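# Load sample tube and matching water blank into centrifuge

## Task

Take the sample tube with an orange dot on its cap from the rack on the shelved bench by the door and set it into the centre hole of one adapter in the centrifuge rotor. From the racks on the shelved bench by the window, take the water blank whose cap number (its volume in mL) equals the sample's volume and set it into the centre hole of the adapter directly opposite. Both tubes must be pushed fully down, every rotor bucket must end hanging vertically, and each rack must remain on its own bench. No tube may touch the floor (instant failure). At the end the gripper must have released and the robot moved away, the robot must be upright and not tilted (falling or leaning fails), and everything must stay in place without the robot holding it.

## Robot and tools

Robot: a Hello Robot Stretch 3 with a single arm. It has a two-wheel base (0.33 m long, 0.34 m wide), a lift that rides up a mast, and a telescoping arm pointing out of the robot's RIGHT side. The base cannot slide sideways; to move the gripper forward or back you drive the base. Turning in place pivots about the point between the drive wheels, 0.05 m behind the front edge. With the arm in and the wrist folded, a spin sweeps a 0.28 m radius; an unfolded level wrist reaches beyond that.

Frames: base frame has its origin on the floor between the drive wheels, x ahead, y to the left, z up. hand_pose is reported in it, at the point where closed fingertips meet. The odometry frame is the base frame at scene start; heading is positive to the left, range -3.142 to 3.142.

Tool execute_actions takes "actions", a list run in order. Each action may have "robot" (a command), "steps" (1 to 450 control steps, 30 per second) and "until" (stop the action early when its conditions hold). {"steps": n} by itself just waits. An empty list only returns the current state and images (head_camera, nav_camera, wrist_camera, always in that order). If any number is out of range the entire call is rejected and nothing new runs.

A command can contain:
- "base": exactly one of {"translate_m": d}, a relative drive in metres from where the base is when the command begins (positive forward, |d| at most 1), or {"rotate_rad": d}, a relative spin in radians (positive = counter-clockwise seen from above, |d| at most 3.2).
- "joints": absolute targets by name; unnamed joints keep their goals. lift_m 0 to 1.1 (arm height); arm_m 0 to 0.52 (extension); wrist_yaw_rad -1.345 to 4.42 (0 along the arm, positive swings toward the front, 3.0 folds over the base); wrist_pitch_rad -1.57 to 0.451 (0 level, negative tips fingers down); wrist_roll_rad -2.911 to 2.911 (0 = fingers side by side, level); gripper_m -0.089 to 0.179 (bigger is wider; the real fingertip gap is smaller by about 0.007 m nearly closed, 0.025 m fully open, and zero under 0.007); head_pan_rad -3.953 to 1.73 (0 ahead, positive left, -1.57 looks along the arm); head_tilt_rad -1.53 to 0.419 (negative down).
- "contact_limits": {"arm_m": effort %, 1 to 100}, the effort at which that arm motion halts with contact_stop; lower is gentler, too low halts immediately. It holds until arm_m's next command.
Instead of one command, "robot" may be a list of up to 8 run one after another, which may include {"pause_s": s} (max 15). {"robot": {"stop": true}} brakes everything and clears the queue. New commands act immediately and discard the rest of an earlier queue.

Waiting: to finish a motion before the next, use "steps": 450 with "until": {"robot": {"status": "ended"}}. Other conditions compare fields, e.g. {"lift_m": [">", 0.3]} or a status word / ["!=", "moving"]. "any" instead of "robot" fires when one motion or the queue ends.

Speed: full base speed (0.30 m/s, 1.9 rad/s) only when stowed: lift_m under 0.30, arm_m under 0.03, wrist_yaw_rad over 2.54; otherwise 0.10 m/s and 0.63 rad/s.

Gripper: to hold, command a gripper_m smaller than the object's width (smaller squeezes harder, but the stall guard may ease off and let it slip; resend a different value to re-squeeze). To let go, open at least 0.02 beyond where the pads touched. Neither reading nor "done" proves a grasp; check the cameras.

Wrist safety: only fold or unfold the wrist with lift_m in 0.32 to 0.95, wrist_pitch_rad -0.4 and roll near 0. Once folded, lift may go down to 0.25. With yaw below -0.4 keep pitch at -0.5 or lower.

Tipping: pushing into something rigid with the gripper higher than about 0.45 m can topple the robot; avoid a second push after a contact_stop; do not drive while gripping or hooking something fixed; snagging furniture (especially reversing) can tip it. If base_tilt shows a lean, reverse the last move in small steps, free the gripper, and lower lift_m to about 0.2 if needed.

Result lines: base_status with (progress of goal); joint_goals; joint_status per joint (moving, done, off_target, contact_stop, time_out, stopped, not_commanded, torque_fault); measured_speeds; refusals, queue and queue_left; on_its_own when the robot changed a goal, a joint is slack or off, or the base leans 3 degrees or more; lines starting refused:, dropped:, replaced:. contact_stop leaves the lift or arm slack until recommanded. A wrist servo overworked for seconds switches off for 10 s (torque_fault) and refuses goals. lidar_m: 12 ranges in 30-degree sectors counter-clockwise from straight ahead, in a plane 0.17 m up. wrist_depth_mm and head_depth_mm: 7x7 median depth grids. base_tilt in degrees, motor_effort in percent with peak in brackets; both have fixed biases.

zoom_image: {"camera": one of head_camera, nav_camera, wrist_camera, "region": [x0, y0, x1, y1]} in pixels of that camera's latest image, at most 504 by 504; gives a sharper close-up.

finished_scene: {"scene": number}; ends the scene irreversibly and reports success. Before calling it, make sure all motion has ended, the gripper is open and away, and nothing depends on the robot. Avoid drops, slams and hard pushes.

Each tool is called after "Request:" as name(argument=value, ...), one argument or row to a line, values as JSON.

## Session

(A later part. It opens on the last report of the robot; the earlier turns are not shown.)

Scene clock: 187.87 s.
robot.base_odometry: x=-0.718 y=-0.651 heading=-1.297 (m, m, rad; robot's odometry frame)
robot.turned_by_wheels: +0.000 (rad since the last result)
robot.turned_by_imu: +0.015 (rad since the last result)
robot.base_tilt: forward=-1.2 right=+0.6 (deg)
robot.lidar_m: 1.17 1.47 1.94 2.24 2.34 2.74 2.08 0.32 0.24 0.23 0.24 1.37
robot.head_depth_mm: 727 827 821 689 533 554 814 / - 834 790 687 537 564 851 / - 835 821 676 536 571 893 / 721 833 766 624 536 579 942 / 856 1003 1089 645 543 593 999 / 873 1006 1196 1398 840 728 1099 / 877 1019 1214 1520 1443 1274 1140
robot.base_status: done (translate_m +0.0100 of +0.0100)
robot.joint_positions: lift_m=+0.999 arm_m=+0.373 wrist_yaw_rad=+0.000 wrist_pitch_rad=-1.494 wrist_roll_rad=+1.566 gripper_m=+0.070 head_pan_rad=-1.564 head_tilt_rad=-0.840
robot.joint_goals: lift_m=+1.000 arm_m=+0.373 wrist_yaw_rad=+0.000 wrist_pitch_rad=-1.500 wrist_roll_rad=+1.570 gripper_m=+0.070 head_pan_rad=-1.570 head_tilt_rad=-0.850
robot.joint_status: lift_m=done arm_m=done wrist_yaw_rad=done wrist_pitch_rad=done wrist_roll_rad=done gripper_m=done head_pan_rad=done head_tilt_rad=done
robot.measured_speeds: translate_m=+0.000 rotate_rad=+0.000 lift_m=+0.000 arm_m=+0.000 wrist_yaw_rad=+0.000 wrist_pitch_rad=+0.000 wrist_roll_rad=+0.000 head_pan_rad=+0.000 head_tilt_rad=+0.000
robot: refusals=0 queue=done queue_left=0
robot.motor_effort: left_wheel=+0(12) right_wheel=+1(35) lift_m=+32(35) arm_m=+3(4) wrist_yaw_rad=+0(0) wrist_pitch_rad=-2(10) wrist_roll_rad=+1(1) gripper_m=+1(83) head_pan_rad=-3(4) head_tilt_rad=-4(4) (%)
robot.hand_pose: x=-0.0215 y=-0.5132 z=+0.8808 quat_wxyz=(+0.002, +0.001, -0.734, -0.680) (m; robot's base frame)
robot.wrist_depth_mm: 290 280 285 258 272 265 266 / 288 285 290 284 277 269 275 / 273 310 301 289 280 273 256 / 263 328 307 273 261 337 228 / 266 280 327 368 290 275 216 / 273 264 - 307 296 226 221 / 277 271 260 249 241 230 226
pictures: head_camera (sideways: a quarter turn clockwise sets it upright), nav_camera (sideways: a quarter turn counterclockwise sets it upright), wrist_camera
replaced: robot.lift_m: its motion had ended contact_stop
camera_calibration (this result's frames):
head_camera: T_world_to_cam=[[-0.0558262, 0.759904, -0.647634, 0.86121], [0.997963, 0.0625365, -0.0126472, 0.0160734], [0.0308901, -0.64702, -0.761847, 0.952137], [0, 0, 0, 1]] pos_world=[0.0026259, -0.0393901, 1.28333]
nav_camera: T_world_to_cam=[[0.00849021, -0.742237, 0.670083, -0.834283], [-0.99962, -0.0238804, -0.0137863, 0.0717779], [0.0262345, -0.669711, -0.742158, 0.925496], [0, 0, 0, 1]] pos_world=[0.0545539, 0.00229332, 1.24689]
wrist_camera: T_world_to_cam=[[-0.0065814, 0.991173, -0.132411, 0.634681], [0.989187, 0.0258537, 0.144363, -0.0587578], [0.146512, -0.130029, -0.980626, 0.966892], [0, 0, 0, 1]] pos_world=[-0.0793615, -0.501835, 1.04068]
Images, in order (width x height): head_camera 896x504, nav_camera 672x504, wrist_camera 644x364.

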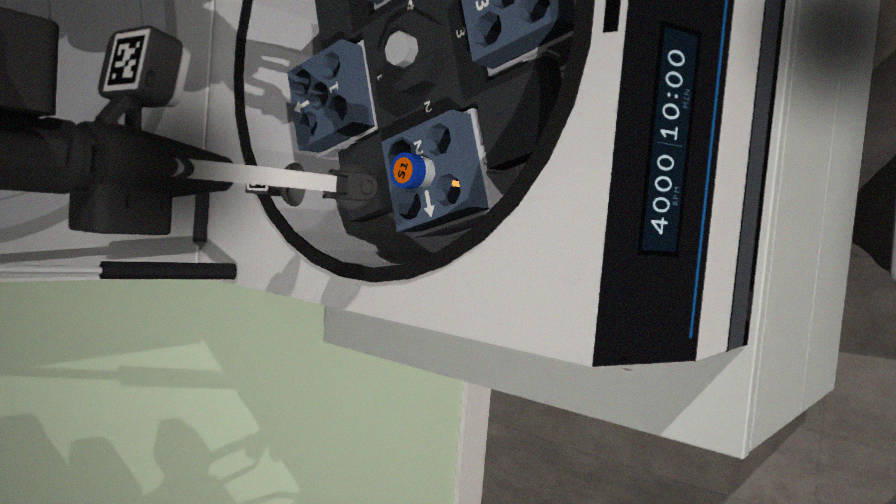

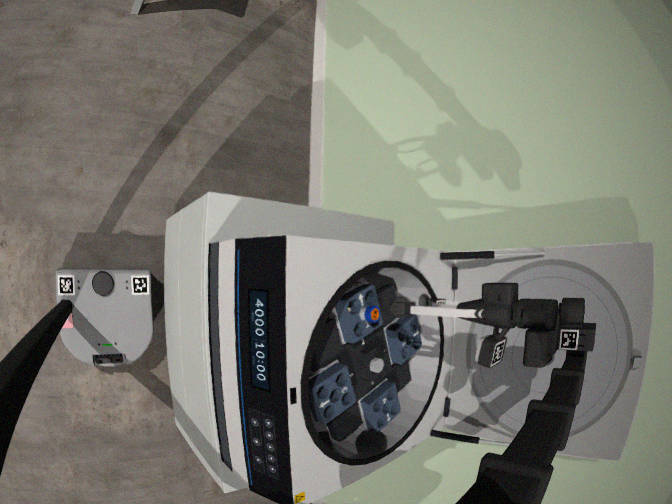

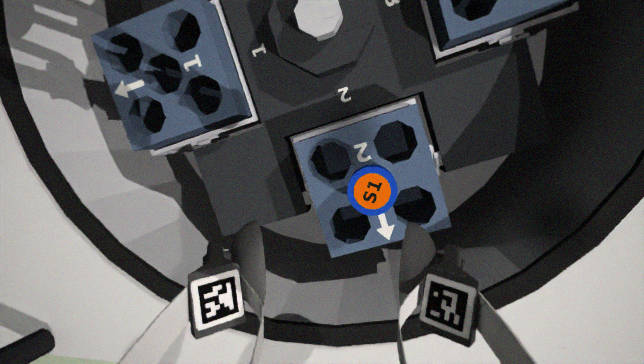

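Request:
execute_actions(
  actions=[
    {"robot":[{"joints":{"arm_m":0.358,"gripper_m":0.0},"base":{"translate_m":-0.016}},{"joints":{"lift_m":0.95}}],"steps":300,"until":{"robot":{"status":"ended"}}},
  ],
)

Request:
zoom_image(
  camera="head_camera",
  region=[250,50,550,300],
)

Scene clock: 199.07 s.
robot.base_odometry: x=-0.722 y=-0.636 heading=-1.297 (m, m, rad; robot's odometry frame)
robot.turned_by_wheels: +0.000 (rad since the last result)
robot.turned_by_imu: +0.001 (rad since the last result)
robot.base_tilt: forward=-1.2 right=+0.6 (deg)
robot.lidar_m: 1.19 1.48 1.96 2.24 2.34 2.73 2.05 0.32 0.24 0.23 0.24 1.37
robot.head_depth_mm: 697 805 825 690 532 554 809 / - 813 799 687 534 563 849 / 716 - 811 674 536 569 894 / 732 808 780 663 535 577 943 / 860 989 1038 616 541 591 999 / 865 1009 1199 1359 811 716 1089 / 878 1020 1216 1509 1451 1236 1140
robot.base_status: done (translate_m -0.0160 of -0.0160)
robot.joint_positions: lift_m=+0.951 arm_m=+0.358 wrist_yaw_rad=+0.000 wrist_pitch_rad=-1.494 wrist_roll_rad=+1.566 gripper_m=+0.000 head_pan_rad=-1.564 head_tilt_rad=-0.840
robot.joint_goals: lift_m=+0.950 arm_m=+0.358 wrist_yaw_rad=+0.000 wrist_pitch_rad=-1.500 wrist_roll_rad=+1.570 gripper_m=+0.000 head_pan_rad=-1.570 head_tilt_rad=-0.850
robot.joint_status: lift_m=done arm_m=done wrist_yaw_rad=done wrist_pitch_rad=done wrist_roll_rad=done gripper_m=done head_pan_rad=done head_tilt_rad=done
robot.measured_speeds: translate_m=+0.000 rotate_rad=+0.000 lift_m=+0.000 arm_m=+0.000 wrist_yaw_rad=+0.000 wrist_pitch_rad=+0.000 wrist_roll_rad=+0.000 head_pan_rad=+0.000 head_tilt_rad=+0.000
robot: refusals=0 queue=done queue_left=0
robot.motor_effort: left_wheel=+0(3) right_wheel=+1(5) lift_m=+12(33) arm_m=-5(3) wrist_yaw_rad=+0(0) wrist_pitch_rad=-2(3) wrist_roll_rad=+1(1) gripper_m=-2(80) head_pan_rad=-2(3) head_tilt_rad=-3(3) (%)
robot.hand_pose: x=-0.0215 y=-0.4987 z=+0.8319 quat_wxyz=(+0.002, +0.001, -0.734, -0.680) (m; robot's base frame)
robot.wrist_depth_mm: 238 233 222 213 226 215 246 / 236 228 246 234 231 225 260 / 251 236 250 244 234 228 239 / 269 271 257 221 237 235 222 / 251 295 262 225 245 278 198 / 225 266 311 - 263 226 175 / 219 224 247 247 224 190 176
pictures: head_camera (sideways: a quarter turn clockwise sets it upright), nav_camera (sideways: a quarter turn counterclockwise sets it upright), wrist_camera
camera_calibration (this result's frames):
head_camera: T_world_to_cam=[[-0.0558274, 0.759904, -0.647634, 0.86121], [0.997962, 0.0625381, -0.0126472, 0.0160734], [0.0308911, -0.64702, -0.761847, 0.952137], [0, 0, 0, 1]] pos_world=[0.00262596, -0.0393901, 1.28333]
nav_camera: T_world_to_cam=[[0.00849136, -0.742237, 0.670083, -0.834283], [-0.99962, -0.0238819, -0.0137863, 0.0717779], [0.0262356, -0.669711, -0.742158, 0.925495], [0, 0, 0, 1]] pos_world=[0.0545539, 0.0022934, 1.24689]
wrist_camera: T_world_to_cam=[[-0.00658084, 0.991179, -0.13237, 0.613887], [0.989187, 0.0258471, 0.144364, -0.0520784], [0.146512, -0.129988, -0.980631, 0.92086], [0, 0, 0, 1]] pos_world=[-0.0793615, -0.487425, 0.991802]
Images, in order (width x height): head_camera 896x504, nav_camera 672x504, wrist_camera 644x364.

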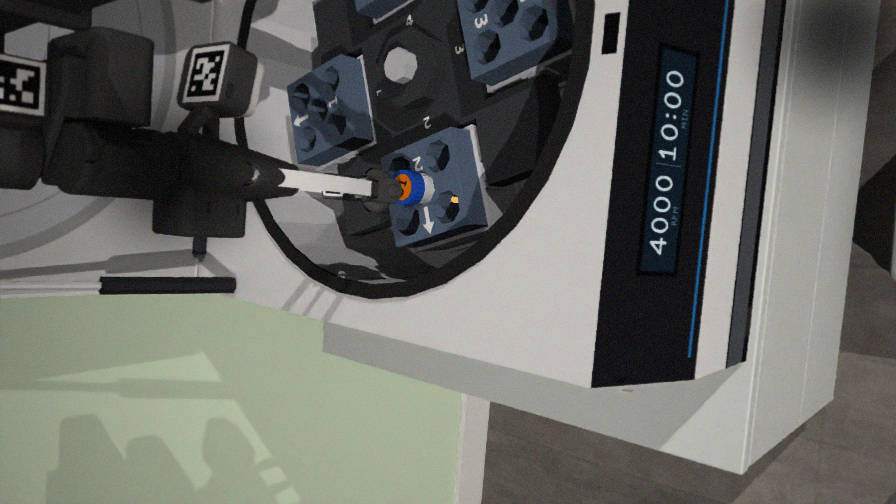

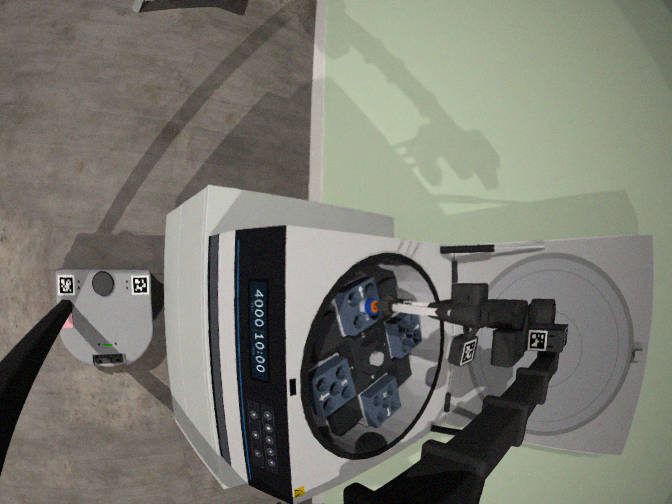

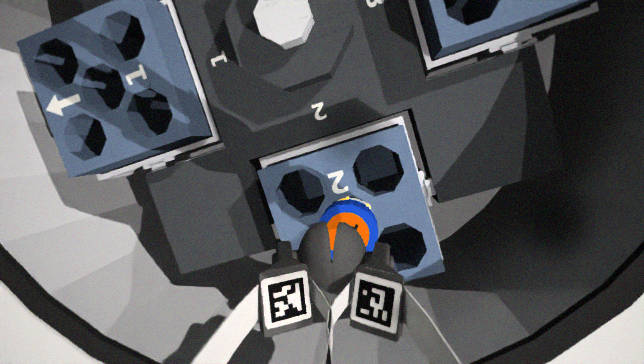

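Region (250, 50, 550, 300) of head_camera's 896x504 image, scaled by 1.680, with more detail than that image has.

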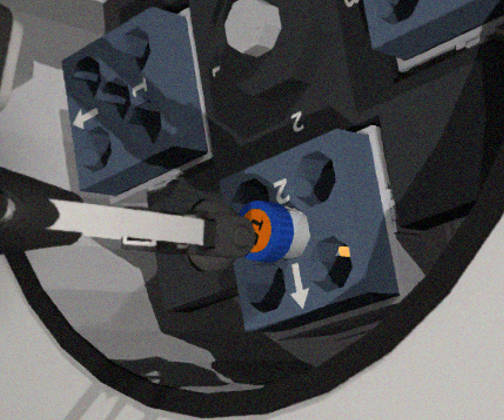

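Request:
execute_actions(
  actions=[
    {"robot":[{"joints":{"arm_m":0.352}},{"joints":{"lift_m":0.89}}],"steps":300,"until":{"robot":{"status":"ended"}}},
    {"robot":{"joints":{"lift_m":1.0,"gripper_m":0.07}},"steps":200,"until":{"robot":{"lift_m":[">",0.0]}}},
  ],
)

Request:
execute_actions(
  actions=[
    {"robot":[{"joints":{"lift_m":1.06}},{"joints":{"arm_m":0.0,"head_pan_rad":0.3,"head_tilt_rad":-0.4},"base":{"translate_m":0.45}}],"steps":450,"until":{"robot":{"status":"ended"}}},
  ],
)

Scene clock: 204.83 s.
robot.base_odometry: x=-0.722 y=-0.636 heading=-1.296 (m, m, rad; robot's odometry frame)
robot.turned_by_wheels: +0.000 (rad since the last result)
robot.turned_by_imu: +0.010 (rad since the last result)
robot.base_tilt: forward=-1.2 right=+0.4 (deg)
robot.lidar_m: 1.18 1.50 1.95 2.24 2.35 2.72 2.05 0.32 0.24 0.23 0.24 1.38
robot.head_depth_mm: - 827 817 692 532 553 801 / - - 786 691 535 563 847 / 723 - 803 679 538 570 895 / 726 818 768 661 538 581 945 / 864 999 1093 618 546 599 1007 / 872 1007 1207 1395 811 728 1094 / 885 1026 1226 1514 1451 1230 1141
robot.base_status: done (translate_m -0.0160 of -0.0160)
robot.joint_positions: lift_m=+0.930 arm_m=+0.352 wrist_yaw_rad=+0.000 wrist_pitch_rad=-1.508 wrist_roll_rad=+1.566 gripper_m=+0.000 head_pan_rad=-1.564 head_tilt_rad=-0.840
robot.joint_goals: lift_m=+1.000 arm_m=+0.352 wrist_yaw_rad=+0.000 wrist_pitch_rad=-1.500 wrist_roll_rad=+1.570 gripper_m=+0.070 head_pan_rad=-1.570 head_tilt_rad=-0.850
robot.joint_status: lift_m=moving arm_m=done wrist_yaw_rad=done wrist_pitch_rad=done wrist_roll_rad=done gripper_m=moving head_pan_rad=done head_tilt_rad=done
robot.measured_speeds: translate_m=+0.000 rotate_rad=+0.001 lift_m=+0.011 arm_m=+0.000 wrist_yaw_rad=+0.000 wrist_pitch_rad=+0.000 wrist_roll_rad=+0.000 head_pan_rad=+0.000 head_tilt_rad=+0.000
robot: refusals=0 queue=running queue_left=0
robot.motor_effort: left_wheel=+2(1) right_wheel=-1(3) lift_m=+14(11) arm_m=-3(5) wrist_yaw_rad=+0(0) wrist_pitch_rad=+3(4) wrist_roll_rad=+1(1) gripper_m=-4(4) head_pan_rad=-2(3) head_tilt_rad=-3(3) (%)
robot.hand_pose: x=-0.0215 y=-0.4889 z=+0.8119 quat_wxyz=(+0.002, +0.001, -0.729, -0.685) (m; robot's base frame)
robot.wrist_depth_mm: 212 224 204 202 211 206 233 / 217 222 229 219 215 209 239 / 225 231 233 223 218 213 225 / 278 246 239 203 221 246 204 / 254 253 245 180 266 253 180 / 224 258 312 - 252 208 160 / 198 219 233 235 208 174 161
pictures: head_camera (sideways: a quarter turn clockwise sets it upright), nav_camera (sideways: a quarter turn counterclockwise sets it upright), wrist_camera
replaced: robot.lift_m: its motion had ended contact_stop
camera_calibration (this result's frames):
head_camera: T_world_to_cam=[[-0.0558256, 0.759924, -0.64761, 0.86118], [0.997963, 0.0625358, -0.0126455, 0.0160711], [0.0308892, -0.646997, -0.761867, 0.952163], [0, 0, 0, 1]] pos_world=[0.00262586, -0.0393895, 1.28333]
nav_camera: T_world_to_cam=[[0.00848956, -0.742258, 0.67006, -0.834253], [-0.99962, -0.0238789, -0.0137868, 0.0717785], [0.0262336, -0.669689, -0.742179, 0.925522], [0, 0, 0, 1]] pos_world=[0.0545539, 0.00229497, 1.24689]
wrist_camera: T_world_to_cam=[[-0.00659301, 0.993007, -0.117873, 0.590569], [0.989186, 0.0237473, 0.144729, -0.0507637], [0.146516, -0.115644, -0.982425, 0.910959], [0, 0, 0, 1]] pos_world=[-0.0793615, -0.479886, 0.971908]
Images, in order (width x height): head_camera 896x504, nav_camera 672x504, wrist_camera 644x364.

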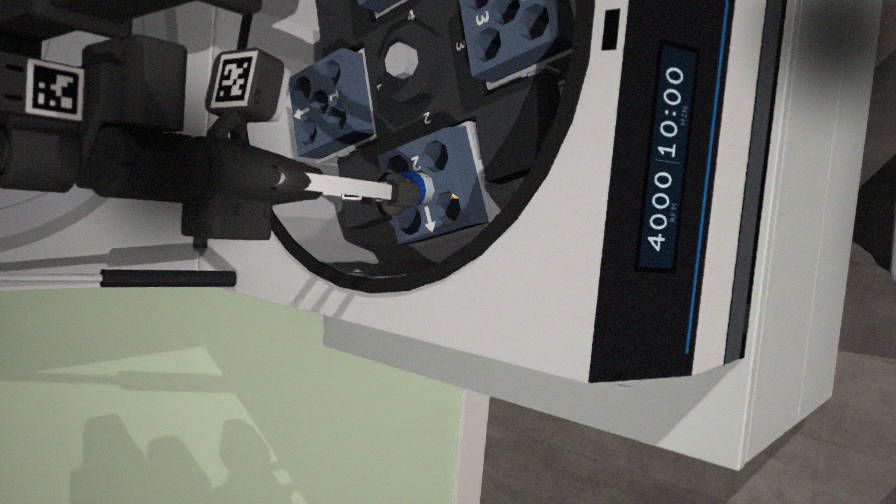

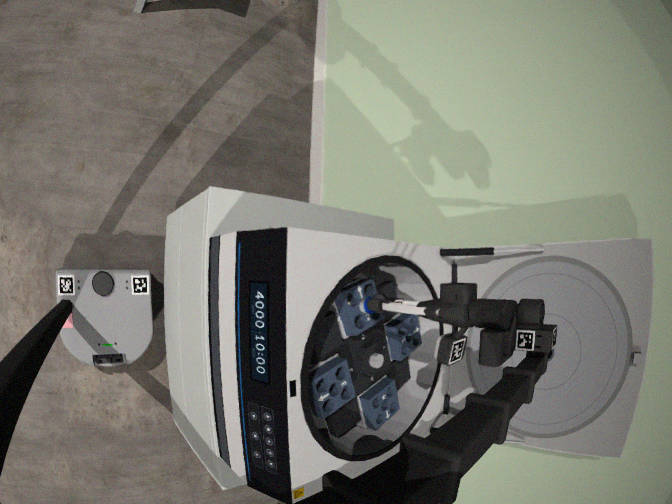

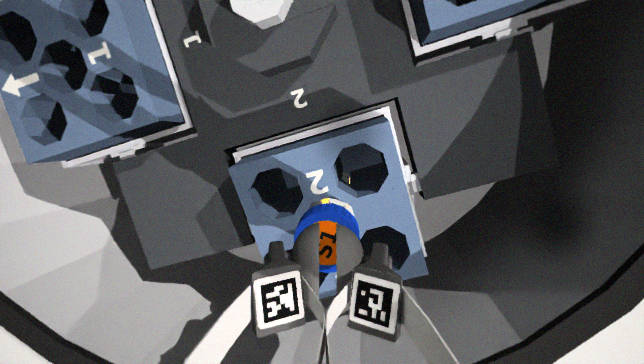

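Scene clock: 212.13 s.
robot.base_odometry: x=-0.600 y=-1.069 heading=-1.297 (m, m, rad; robot's odometry frame)
robot.turned_by_wheels: +0.000 (rad since the last result)
robot.turned_by_imu: +0.007 (rad since the last result)
robot.base_tilt: forward=-1.3 right=+0.7 (deg)
robot.lidar_m: 0.73 1.07 1.69 2.26 2.34 3.09 0.84 0.34 0.33 0.96 1.01 1.42
robot.head_depth_mm: 1256 1300 1442 1339 1655 1730 1412 / 1307 1390 1508 1264 908 932 1375 / 1356 1446 1565 1248 904 1704 1367 / 1398 1506 1585 1248 939 1704 1398 / 1459 1564 1687 1172 993 1639 1387 / 1502 1646 1678 1089 1233 1642 1389 / 1591 1718 1785 1210 1310 1627 1384
robot.base_status: done (translate_m +0.4500 of +0.4500)
robot.joint_positions: lift_m=+1.059 arm_m=+0.000 wrist_yaw_rad=+0.000 wrist_pitch_rad=-1.499 wrist_roll_rad=+1.566 gripper_m=+0.070 head_pan_rad=+0.293 head_tilt_rad=-0.408
robot.joint_goals: lift_m=+1.060 arm_m=+0.000 wrist_yaw_rad=+0.000 wrist_pitch_rad=-1.500 wrist_roll_rad=+1.570 gripper_m=+0.070 head_pan_rad=+0.300 head_tilt_rad=-0.400
robot.joint_status: lift_m=done arm_m=done wrist_yaw_rad=done wrist_pitch_rad=done wrist_roll_rad=done gripper_m=done head_pan_rad=done head_tilt_rad=done
robot.measured_speeds: translate_m=+0.000 rotate_rad=+0.000 lift_m=+0.000 arm_m=+0.000 wrist_yaw_rad=+0.000 wrist_pitch_rad=+0.000 wrist_roll_rad=+0.000 head_pan_rad=+0.000 head_tilt_rad=+0.000
robot: refusals=0 queue=done queue_left=0
robot.motor_effort: left_wheel=+0(11) right_wheel=+0(39) lift_m=+32(34) arm_m=-3(5) wrist_yaw_rad=+0(0) wrist_pitch_rad=-1(4) wrist_roll_rad=+1(2) gripper_m=+0(82) head_pan_rad=+3(33) head_tilt_rad=+3(21) (%)
robot.hand_pose: x=-0.0215 y=-0.1394 z=+0.9408 quat_wxyz=(+0.002, +0.001, -0.732, -0.682) (m; robot's base frame)
robot.wrist_depth_mm: 573 557 540 824 - 976 936 / 838 930 883 - - - 953 / 891 - - - - - 962 / 905 - - - - - - / 913 - - - - - - / 916 - - - - - - / 915 - - - - - -
pictures: head_camera (sideways: a quarter turn clockwise sets it upright), nav_camera (sideways: a quarter turn counterclockwise sets it upright), wrist_camera
camera_calibration (this result's frames):
head_camera: T_world_to_cam=[[-0.387046, -0.169385, -0.906369, 1.20052], [-0.331387, 0.942857, -0.0346917, 0.0528955], [0.860452, 0.286931, -0.421061, 0.503749], [0, 0, 0, 1]] pos_world=[0.0487329, 0.00893514, 1.30206]
nav_camera: T_world_to_cam=[[0.376028, 0.116753, 0.919224, -1.16133], [0.308755, -0.951126, -0.00549762, 0.0530114], [0.873655, 0.285882, -0.393698, 0.466993], [0, 0, 0, 1]] pos_world=[0.0123336, 0.0525043, 1.25167]
wrist_camera: T_world_to_cam=[[-0.00676636, 0.991878, -0.127011, 0.267183], [0.989182, 0.0252517, 0.144502, -0.0773023], [0.146536, -0.124659, -0.981319, 1.07577], [0, 0, 0, 1]] pos_world=[-0.0793645, -0.128957, 1.10077]
Images, in order (width x height): head_camera 896x504, nav_camera 672x504, wrist_camera 644x364.

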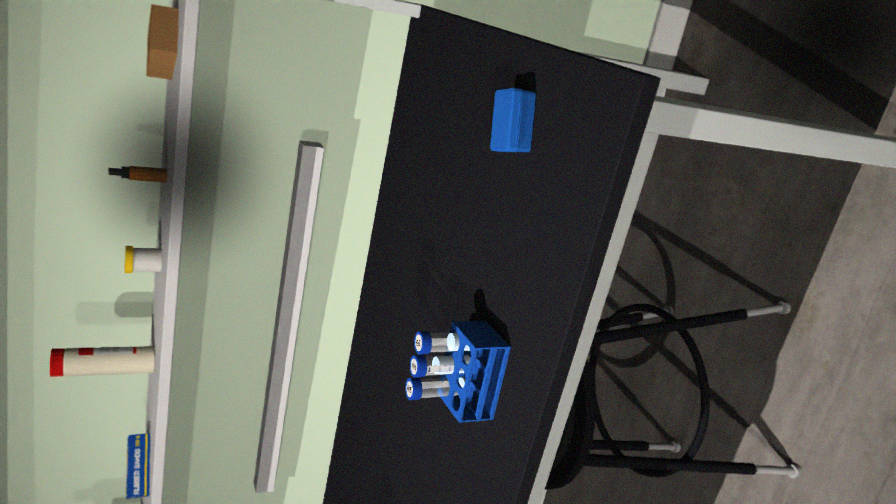

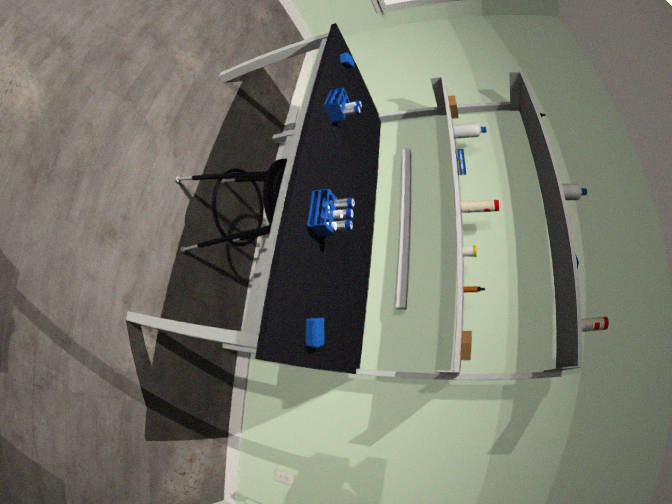

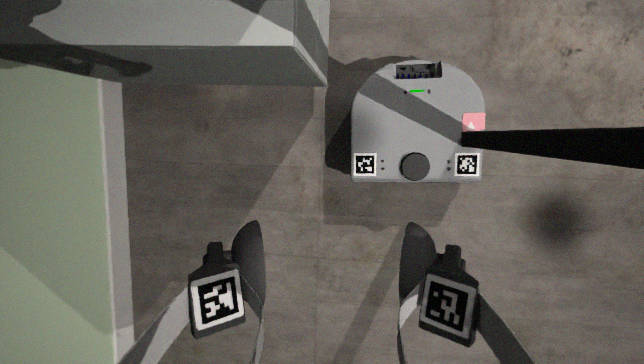

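Request:
zoom_image(
  camera="head_camera",
  region=[380,300,540,440],
)

Region (380, 300, 540, 440) of head_camera's 896x504 image, scaled by 3.150, with more detail than that image has; it fills the top 441 rows of this view, and the rest is white.

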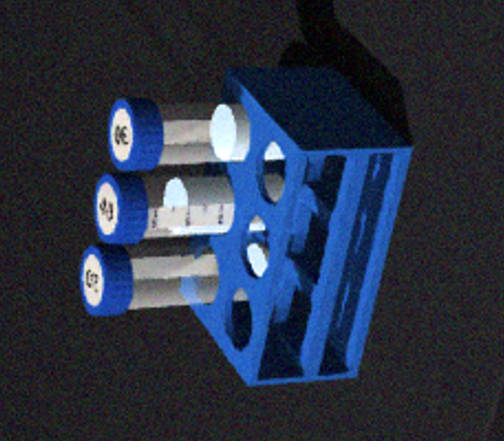

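Request:
execute_actions(
  actions=[
    {"robot":{"joints":{"head_pan_rad":0.85,"head_tilt_rad":-0.35}},"steps":100,"until":{"robot":{"status":"ended"}}},
  ],
)

Scene clock: 221.83 s.
robot.base_odometry: x=-0.600 y=-1.069 heading=-1.297 (m, m, rad; robot's odometry frame)
robot.turned_by_wheels: +0.000 (rad since the last result)
robot.turned_by_imu: +0.001 (rad since the last result)
robot.base_tilt: forward=-1.2 right=+0.8 (deg)
robot.lidar_m: 0.73 1.07 1.68 2.26 2.33 3.08 0.84 0.34 0.33 0.96 1.00 1.41
robot.head_depth_mm: 1617 1657 1757 1428 986 1707 1417 / 1772 1836 1947 1424 1076 1745 1465 / 1962 2021 2103 1335 2157 1753 1452 / 2234 2381 2498 1390 2338 1796 1453 / 2575 2758 2914 1687 2212 1780 1442 / 2712 2903 3070 3068 2217 1763 1438 / 2522 2686 2900 2956 2272 1777 1435
robot.base_status: done (translate_m +0.4500 of +0.4500)
robot.joint_positions: lift_m=+1.059 arm_m=+0.000 wrist_yaw_rad=+0.000 wrist_pitch_rad=-1.499 wrist_roll_rad=+1.566 gripper_m=+0.070 head_pan_rad=+0.843 head_tilt_rad=-0.359
robot.joint_goals: lift_m=+1.060 arm_m=+0.000 wrist_yaw_rad=+0.000 wrist_pitch_rad=-1.500 wrist_roll_rad=+1.570 gripper_m=+0.070 head_pan_rad=+0.850 head_tilt_rad=-0.350
robot.joint_status: lift_m=done arm_m=done wrist_yaw_rad=done wrist_pitch_rad=done wrist_roll_rad=done gripper_m=done head_pan_rad=done head_tilt_rad=done
robot.measured_speeds: translate_m=+0.000 rotate_rad=+0.000 lift_m=+0.000 arm_m=+0.000 wrist_yaw_rad=+0.000 wrist_pitch_rad=+0.000 wrist_roll_rad=+0.000 head_pan_rad=+0.000 head_tilt_rad=+0.000
robot: refusals=0 queue=done queue_left=0
robot.motor_effort: left_wheel=+0(0) right_wheel=+0(0) lift_m=+32(32) arm_m=-4(5) wrist_yaw_rad=+0(0) wrist_pitch_rad=+0(1) wrist_roll_rad=+2(2) gripper_m=+0(0) head_pan_rad=+3(29) head_tilt_rad=+3(7) (%)
robot.hand_pose: x=-0.0215 y=-0.1394 z=+0.9408 quat_wxyz=(+0.002, +0.001, -0.732, -0.682) (m; robot's base frame)
robot.wrist_depth_mm: 578 554 537 823 - 982 960 / 825 934 881 - - - 946 / 897 - - - - - 970 / 892 - - - - - - / 917 - - - - - - / 919 - - - - - - / 915 - - - - - -
pictures: head_camera (sideways: a quarter turn clockwise sets it upright), nav_camera (sideways: a quarter turn counterclockwise sets it upright), wrist_camera
camera_calibration (this result's frames):
head_camera: T_world_to_cam=[[-0.211603, -0.313177, -0.925821, 1.22483], [-0.7741, 0.631989, -0.0368569, 0.058417], [0.596651, 0.708879, -0.376162, 0.446929], [0, 0, 0, 1]] pos_world=[0.0377375, 0.0298516, 1.30424]
nav_camera: T_world_to_cam=[[0.229315, 0.262099, 0.9374, -1.18416], [0.760454, -0.649376, -0.00446219, 0.0489083], [0.607555, 0.713873, -0.348226, 0.409442], [0, 0, 0, 1]] pos_world=[-0.0144054, 0.0498375, 1.25283]
wrist_camera: T_world_to_cam=[[-0.00676657, 0.991878, -0.127011, 0.267183], [0.989182, 0.0252519, 0.144502, -0.0773023], [0.146536, -0.124659, -0.981319, 1.07577], [0, 0, 0, 1]] pos_world=[-0.0793645, -0.128957, 1.10077]
Images, in order (width x height): head_camera 896x504, nav_camera 672x504, wrist_camera 644x364.

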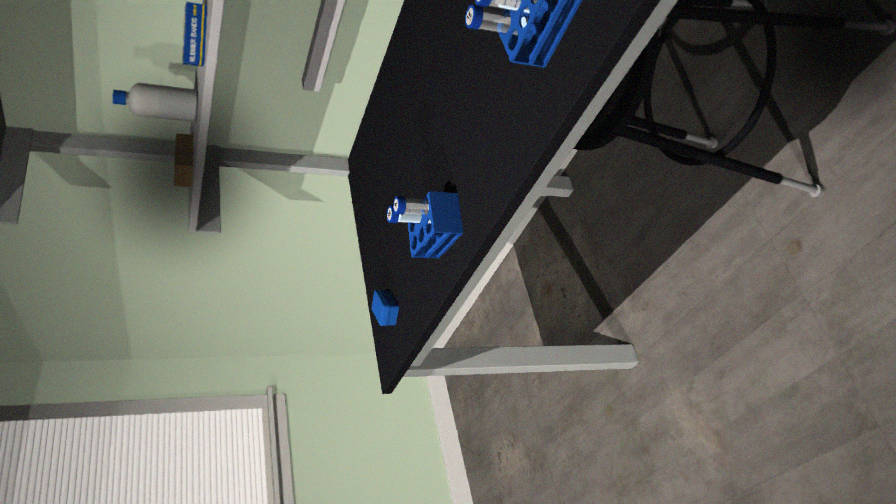

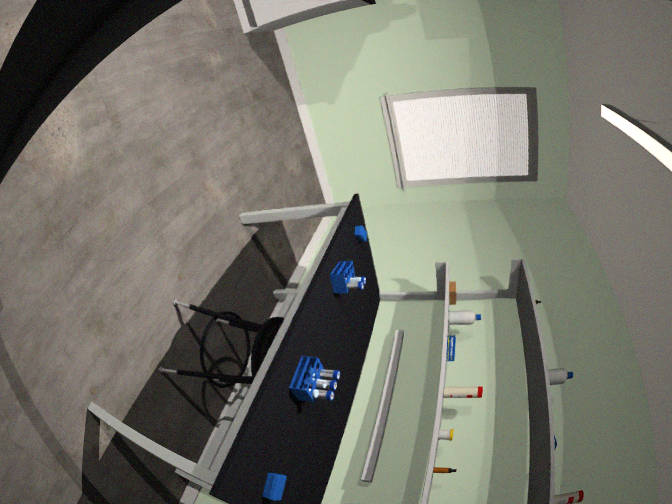

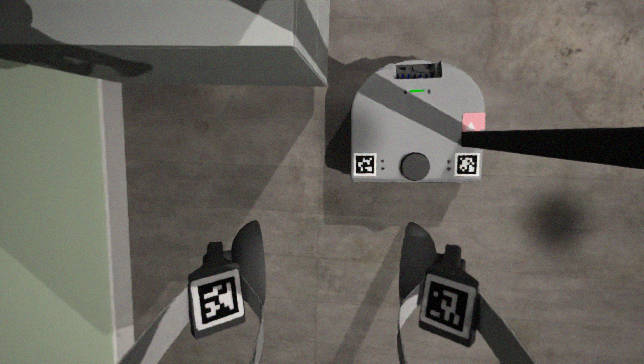

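Request:
execute_actions(
  actions=[
    {"robot":[{"base":{"translate_m":0.3},"joints":{"roll":0}}],"steps":1},
  ],
)

Request:
execute_actions(
  actions=[
    {"robot":[{"base":{"translate_m":0.3}},{"base":{"rotate_rad":1.44}},{"base":{"translate_m":1.0},"joints":{"head_pan_rad":-1.57,"head_tilt_rad":-0.75,"lift_m":1.09}}],"steps":450,"until":{"robot":{"status":"ended"}}},
    {"steps":200,"until":{"robot":{"status":"ended"}}},
  ],
)


Scene clock: 250.50 s.
robot.base_odometry: x=+0.471 y=-1.215 heading=+0.143 (m, m, rad; robot's odometry frame)
robot.turned_by_wheels: +1.440 (rad since the last result)
robot.turned_by_imu: +1.453 (rad since the last result)
robot.base_tilt: forward=-1.4 right=+0.6 (deg)
robot.lidar_m: 1.80 1.43 1.58 2.98 3.07 1.40 1.77 0.96 0.49 0.69 1.04 0.61
robot.head_depth_mm: - - - - - 1268 1178 / - - - - - - 1157 / 970 1095 918 - - - 1186 / 972 1094 917 775 - 1280 1182 / 976 1093 916 764 617 1280 1175 / 969 1087 914 742 626 1310 1171 / 989 1089 904 740 625 1312 1168
robot.base_status: done (translate_m +1.0000 of +1.0000)
robot.joint_positions: lift_m=+1.089 arm_m=+0.000 wrist_yaw_rad=+0.000 wrist_pitch_rad=-1.499 wrist_roll_rad=+1.566 gripper_m=+0.070 head_pan_rad=-1.563 head_tilt_rad=-0.741
robot.joint_goals: lift_m=+1.090 arm_m=+0.000 wrist_yaw_rad=+0.000 wrist_pitch_rad=-1.500 wrist_roll_rad=+1.570 gripper_m=+0.070 head_pan_rad=-1.570 head_tilt_rad=-0.750
robot.joint_status: lift_m=done arm_m=done wrist_yaw_rad=done wrist_pitch_rad=done wrist_roll_rad=done gripper_m=done head_pan_rad=done head_tilt_rad=done
robot.measured_speeds: translate_m=+0.000 rotate_rad=+0.000 lift_m=+0.000 arm_m=+0.000 wrist_yaw_rad=+0.000 wrist_pitch_rad=+0.000 wrist_roll_rad=+0.000 head_pan_rad=+0.000 head_tilt_rad=+0.000
robot: refusals=0 queue=done queue_left=0
robot.motor_effort: left_wheel=-2(7) right_wheel=+3(7) lift_m=+32(35) arm_m=-5(5) wrist_yaw_rad=+0(0) wrist_pitch_rad=-1(1) wrist_roll_rad=+1(1) gripper_m=+0(0) head_pan_rad=-4(35) head_tilt_rad=-2(18) (%)
robot.hand_pose: x=-0.0215 y=-0.1394 z=+0.9708 quat_wxyz=(+0.002, +0.001, -0.732, -0.682) (m; robot's base frame)
robot.wrist_depth_mm: 382 378 - - - - 963 / 391 381 - - - - - / 400 387 - - - - - / 407 395 - - - - - / 354 403 - - - - - / 363 412 - - - - - / 442 427 - - - - -
pictures: head_camera (sideways: a quarter turn clockwise sets it upright), nav_camera (sideways: a quarter turn counterclockwise sets it upright), wrist_camera
camera_calibration (this result's frames):
head_camera: T_world_to_cam=[[-0.0559105, 0.691666, -0.72005, 0.955578], [0.997923, 0.0618236, -0.0181003, 0.0231749], [0.0319968, -0.719567, -0.693686, 0.863486], [0, 0, 0, 1]] pos_world=[0.0026713, -0.0410369, 1.28747]
nav_camera: T_world_to_cam=[[0.00854298, -0.671894, 0.740598, -0.926176], [-0.99959, -0.02599, -0.0120485, 0.0695169], [0.0273434, -0.740191, -0.671841, 0.834035], [0, 0, 0, 1]] pos_world=[0.0545953, -0.00314073, 1.2471]
wrist_camera: T_world_to_cam=[[-0.00676645, 0.991878, -0.127011, 0.270993], [0.989182, 0.0252518, 0.144502, -0.0816359], [0.146536, -0.124659, -0.981319, 1.1052], [0, 0, 0, 1]] pos_world=[-0.0793645, -0.128958, 1.13076]
Images, in order (width x height): head_camera 896x504, nav_camera 672x504, wrist_camera 644x364.

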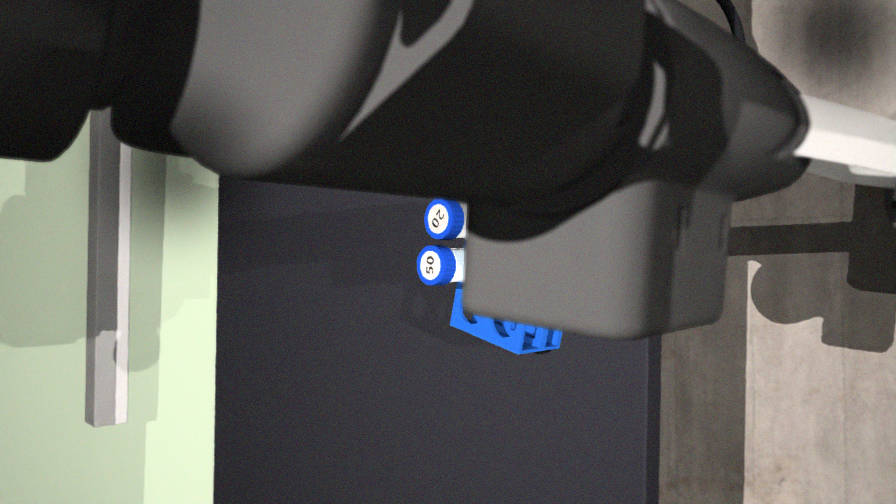

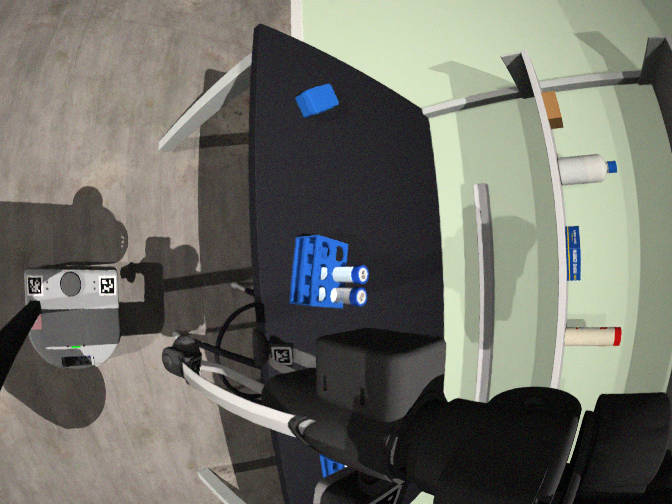

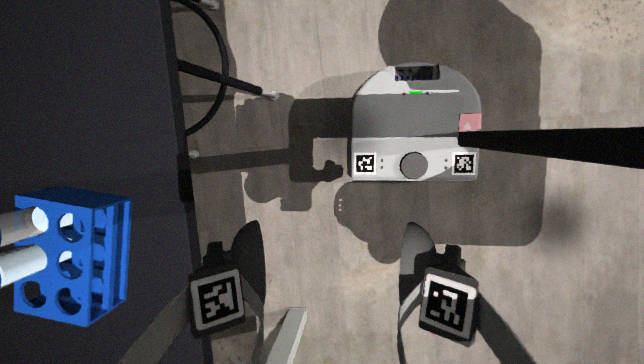

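Request:
execute_actions(
  actions=[
    {"robot":[{"base":{"translate_m":-0.5},"joints":{"arm_m":0.3}}],"steps":450,"until":{"robot":{"status":"ended"}}},
  ],
)

Scene clock: 259.53 s.
robot.base_odometry: x=-0.024 y=-1.286 heading=+0.143 (m, m, rad; robot's odometry frame)
robot.turned_by_wheels: +0.000 (rad since the last result)
robot.turned_by_imu: +0.003 (rad since the last result)
robot.base_tilt: forward=-1.2 right=+0.6 (deg)
robot.lidar_m: 2.31 1.86 2.24 3.47 1.19 0.95 1.47 1.50 0.56 0.61 0.52 1.07
robot.head_depth_mm: 1025 1099 921 750 631 1340 1163 / - 1124 920 747 631 1336 1174 / - - 920 728 628 1336 1179 / 998 1133 913 667 643 1309 1180 / 994 1128 913 681 643 1311 1178 / 992 1131 912 739 641 1337 1171 / 992 1119 904 739 638 1306 1168
robot.base_status: done (translate_m -0.5000 of -0.5000)
robot.joint_positions: lift_m=+1.089 arm_m=+0.300 wrist_yaw_rad=+0.000 wrist_pitch_rad=-1.499 wrist_roll_rad=+1.566 gripper_m=+0.070 head_pan_rad=-1.563 head_tilt_rad=-0.741
robot.joint_goals: lift_m=+1.090 arm_m=+0.300 wrist_yaw_rad=+0.000 wrist_pitch_rad=-1.500 wrist_roll_rad=+1.570 gripper_m=+0.070 head_pan_rad=-1.570 head_tilt_rad=-0.750
robot.joint_status: lift_m=done arm_m=done wrist_yaw_rad=done wrist_pitch_rad=done wrist_roll_rad=done gripper_m=done head_pan_rad=done head_tilt_rad=done
robot.measured_speeds: translate_m=+0.000 rotate_rad=+0.000 lift_m=+0.000 arm_m=+0.000 wrist_yaw_rad=+0.000 wrist_pitch_rad=+0.000 wrist_roll_rad=+0.000 head_pan_rad=+0.000 head_tilt_rad=+0.000
robot: refusals=0 queue=done queue_left=0
robot.motor_effort: left_wheel=-1(4) right_wheel=+3(5) lift_m=+32(32) arm_m=+3(4) wrist_yaw_rad=+0(0) wrist_pitch_rad=+0(1) wrist_roll_rad=+2(2) gripper_m=+0(0) head_pan_rad=-4(3) head_tilt_rad=-3(2) (%)
robot.hand_pose: x=-0.0215 y=-0.4387 z=+0.9708 quat_wxyz=(+0.002, +0.001, -0.732, -0.682) (m; robot's base frame)
robot.wrist_depth_mm: 383 371 359 348 345 - 971 / 393 380 367 355 349 - - / 403 389 377 361 356 - - / 408 397 382 369 365 - - / 418 405 387 373 368 - - / 432 411 - 375 378 - - / 439 427 360 386 388 - -
pictures: head_camera (sideways: a quarter turn clockwise sets it upright), nav_camera (sideways: a quarter turn counterclockwise sets it upright), wrist_camera
camera_calibration (this result's frames):
head_camera: T_world_to_cam=[[-0.0556926, 0.691773, -0.719964, 0.955464], [0.997942, 0.0615105, -0.0180936, 0.023166], [0.0317687, -0.719491, -0.693775, 0.863604], [0, 0, 0, 1]] pos_world=[0.00265832, -0.041034, 1.28747]
nav_camera: T_world_to_cam=[[0.00833134, -0.671989, 0.740514, -0.926066], [-0.999598, -0.0256726, -0.0120507, 0.0695199], [0.0271089, -0.740116, -0.671933, 0.834156], [0, 0, 0, 1]] pos_world=[0.0545943, -0.00314924, 1.2471]
wrist_camera: T_world_to_cam=[[-0.0067264, 0.991877, -0.127023, 0.567851], [0.989183, 0.0252135, 0.144502, -0.0740954], [0.146531, -0.124677, -0.981318, 1.06788], [0, 0, 0, 1]] pos_world=[-0.0793638, -0.42823, 1.13077]
Images, in order (width x height): head_camera 896x504, nav_camera 672x504, wrist_camera 644x364.

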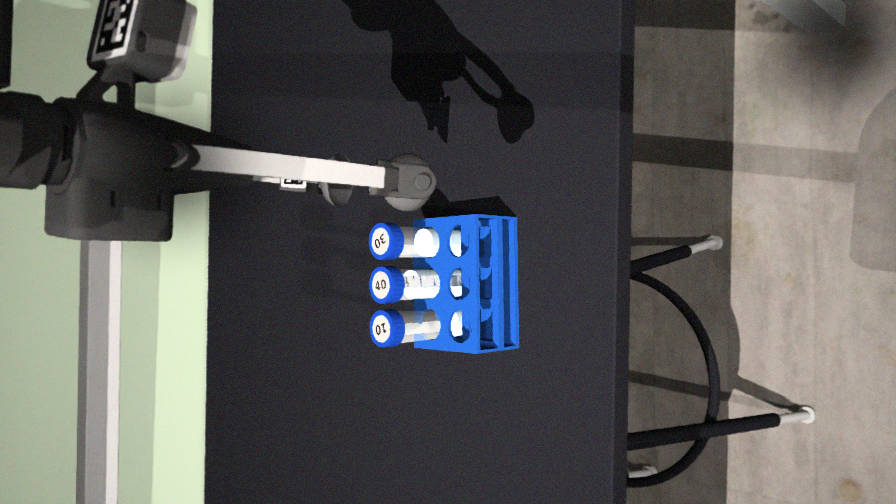

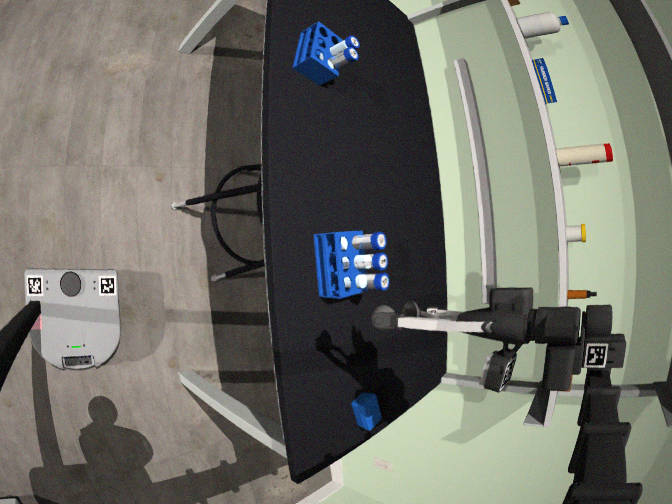

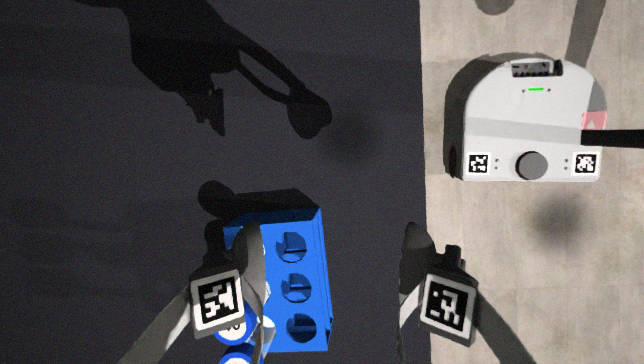

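Request:
execute_actions(
  actions=[
    {"robot":[{"base":{"translate_m":0.12},"joints":{"arm_m":0.41}},{"joints":{"lift_m":1.0}}],"steps":450,"until":{"robot":{"status":"ended"}}},
  ],
)

Scene clock: 266.23 s.
robot.base_odometry: x=+0.095 y=-1.269 heading=+0.143 (m, m, rad; robot's odometry frame)
robot.turned_by_wheels: +0.000 (rad since the last result)
robot.turned_by_imu: +0.000 (rad since the last result)
robot.base_tilt: forward=-1.3 right=+0.6 (deg)
robot.lidar_m: 2.18 1.75 2.08 2.85 1.38 1.05 1.59 0.64 1.10 0.61 0.47 0.96
robot.head_depth_mm: 1045 1103 919 748 632 1347 1180 / - 1100 916 660 630 1343 1180 / 1003 - 916 652 629 1313 1181 / 998 1117 919 744 627 1340 1173 / 988 1117 912 744 628 1278 1175 / 987 1113 908 739 626 1300 1175 / 982 1118 914 741 625 1329 1173
robot.base_status: done (translate_m +0.1200 of +0.1200)
robot.joint_positions: lift_m=+1.015 arm_m=+0.410 wrist_yaw_rad=+0.000 wrist_pitch_rad=-1.526 wrist_roll_rad=+1.566 gripper_m=+0.070 head_pan_rad=-1.563 head_tilt_rad=-0.741
robot.joint_goals: lift_m=+1.015 arm_m=+0.410 wrist_yaw_rad=+0.000 wrist_pitch_rad=-1.500 wrist_roll_rad=+1.570 gripper_m=+0.070 head_pan_rad=-1.570 head_tilt_rad=-0.750
robot.joint_status: lift_m=contact_stop arm_m=done wrist_yaw_rad=done wrist_pitch_rad=done wrist_roll_rad=done gripper_m=done head_pan_rad=done head_tilt_rad=done
robot.measured_speeds: translate_m=+0.000 rotate_rad=-0.001 lift_m=-0.005 arm_m=+0.000 wrist_yaw_rad=+0.000 wrist_pitch_rad=-0.120 wrist_roll_rad=+0.000 head_pan_rad=+0.000 head_tilt_rad=+0.000
robot: refusals=0 queue=dropped queue_left=0
robot.on_its_own: lift_m is slack since a contact_stop, until your next command for it (your +1.000 is given up)
robot.motor_effort: left_wheel=-3(3) right_wheel=+7(7) lift_m=+12(35) arm_m=+4(4) wrist_yaw_rad=+0(1) wrist_pitch_rad=+12(12) wrist_roll_rad=+1(1) gripper_m=-1(1) head_pan_rad=-3(3) head_tilt_rad=-3(3) (%)
robot.hand_pose: x=-0.0215 y=-0.5417 z=+0.8964 quat_wxyz=(+0.002, +0.001, -0.722, -0.691) (m; robot's base frame)
robot.wrist_depth_mm: 302 292 286 280 273 266 910 / 309 302 294 282 273 272 267 / 314 305 296 232 227 277 272 / 323 314 304 295 230 282 627 / 329 320 311 301 234 287 - / 336 328 - 309 180 291 - / 343 337 325 317 309 298 -
pictures: head_camera (sideways: a quarter turn clockwise sets it upright), nav_camera (sideways: a quarter turn counterclockwise sets it upright), wrist_camera
camera_calibration (this result's frames):
head_camera: T_world_to_cam=[[-0.0556935, 0.691976, -0.719769, 0.95521], [0.997942, 0.0615146, -0.0180783, 0.0231462], [0.0317665, -0.719295, -0.693978, 0.863869], [0, 0, 0, 1]] pos_world=[0.00265825, -0.0410299, 1.28745]
nav_camera: T_world_to_cam=[[0.00833229, -0.672198, 0.740324, -0.925819], [-0.999598, -0.0256683, -0.0120558, 0.0695266], [0.0271067, -0.739926, -0.672142, 0.834428], [0, 0, 0, 1]] pos_world=[0.0545942, -0.00313381, 1.2471]
wrist_camera: T_world_to_cam=[[-0.00674128, 0.994946, -0.10019, 0.63823], [0.989183, 0.0213167, 0.14513, -0.0634124], [0.146533, -0.0981277, -0.984327, 0.999046], [0, 0, 0, 1]] pos_world=[-0.0793639, -0.535619, 1.05654]
Images, in order (width x height): head_camera 896x504, nav_camera 672x504, wrist_camera 644x364.

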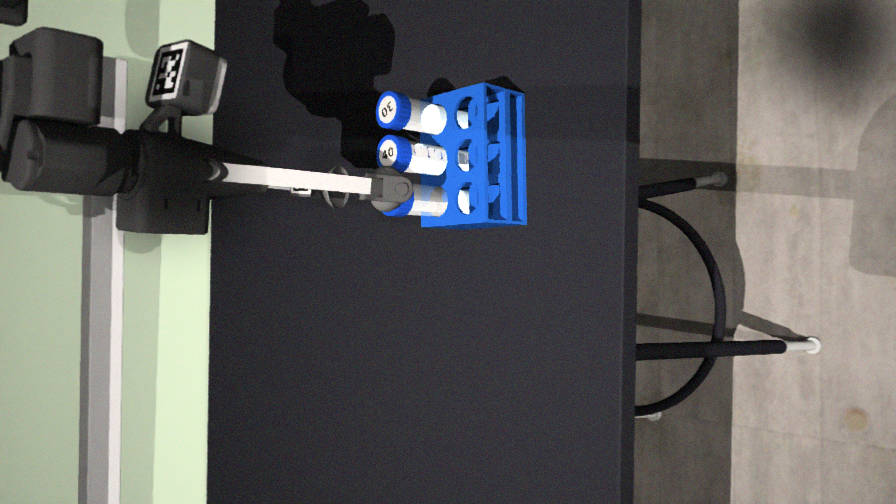

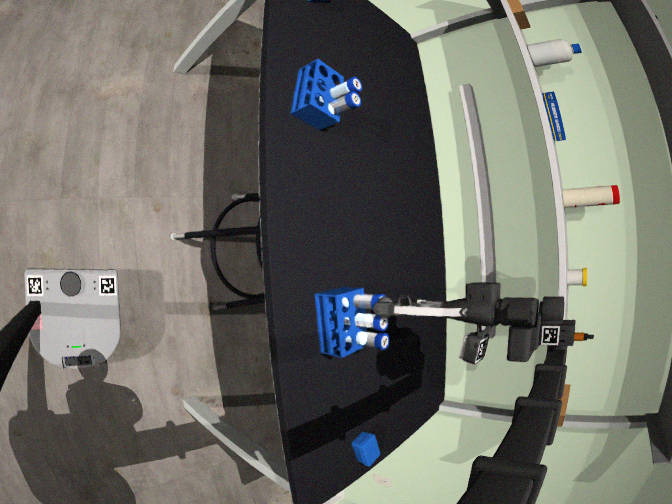

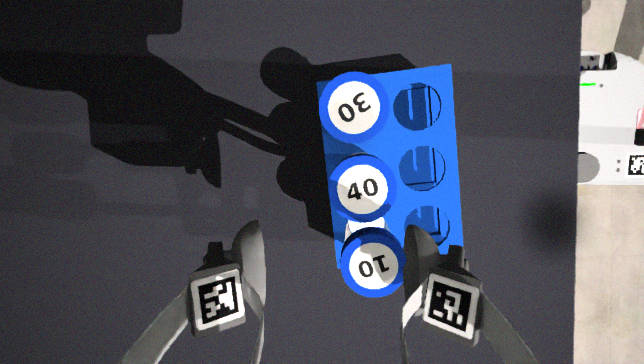

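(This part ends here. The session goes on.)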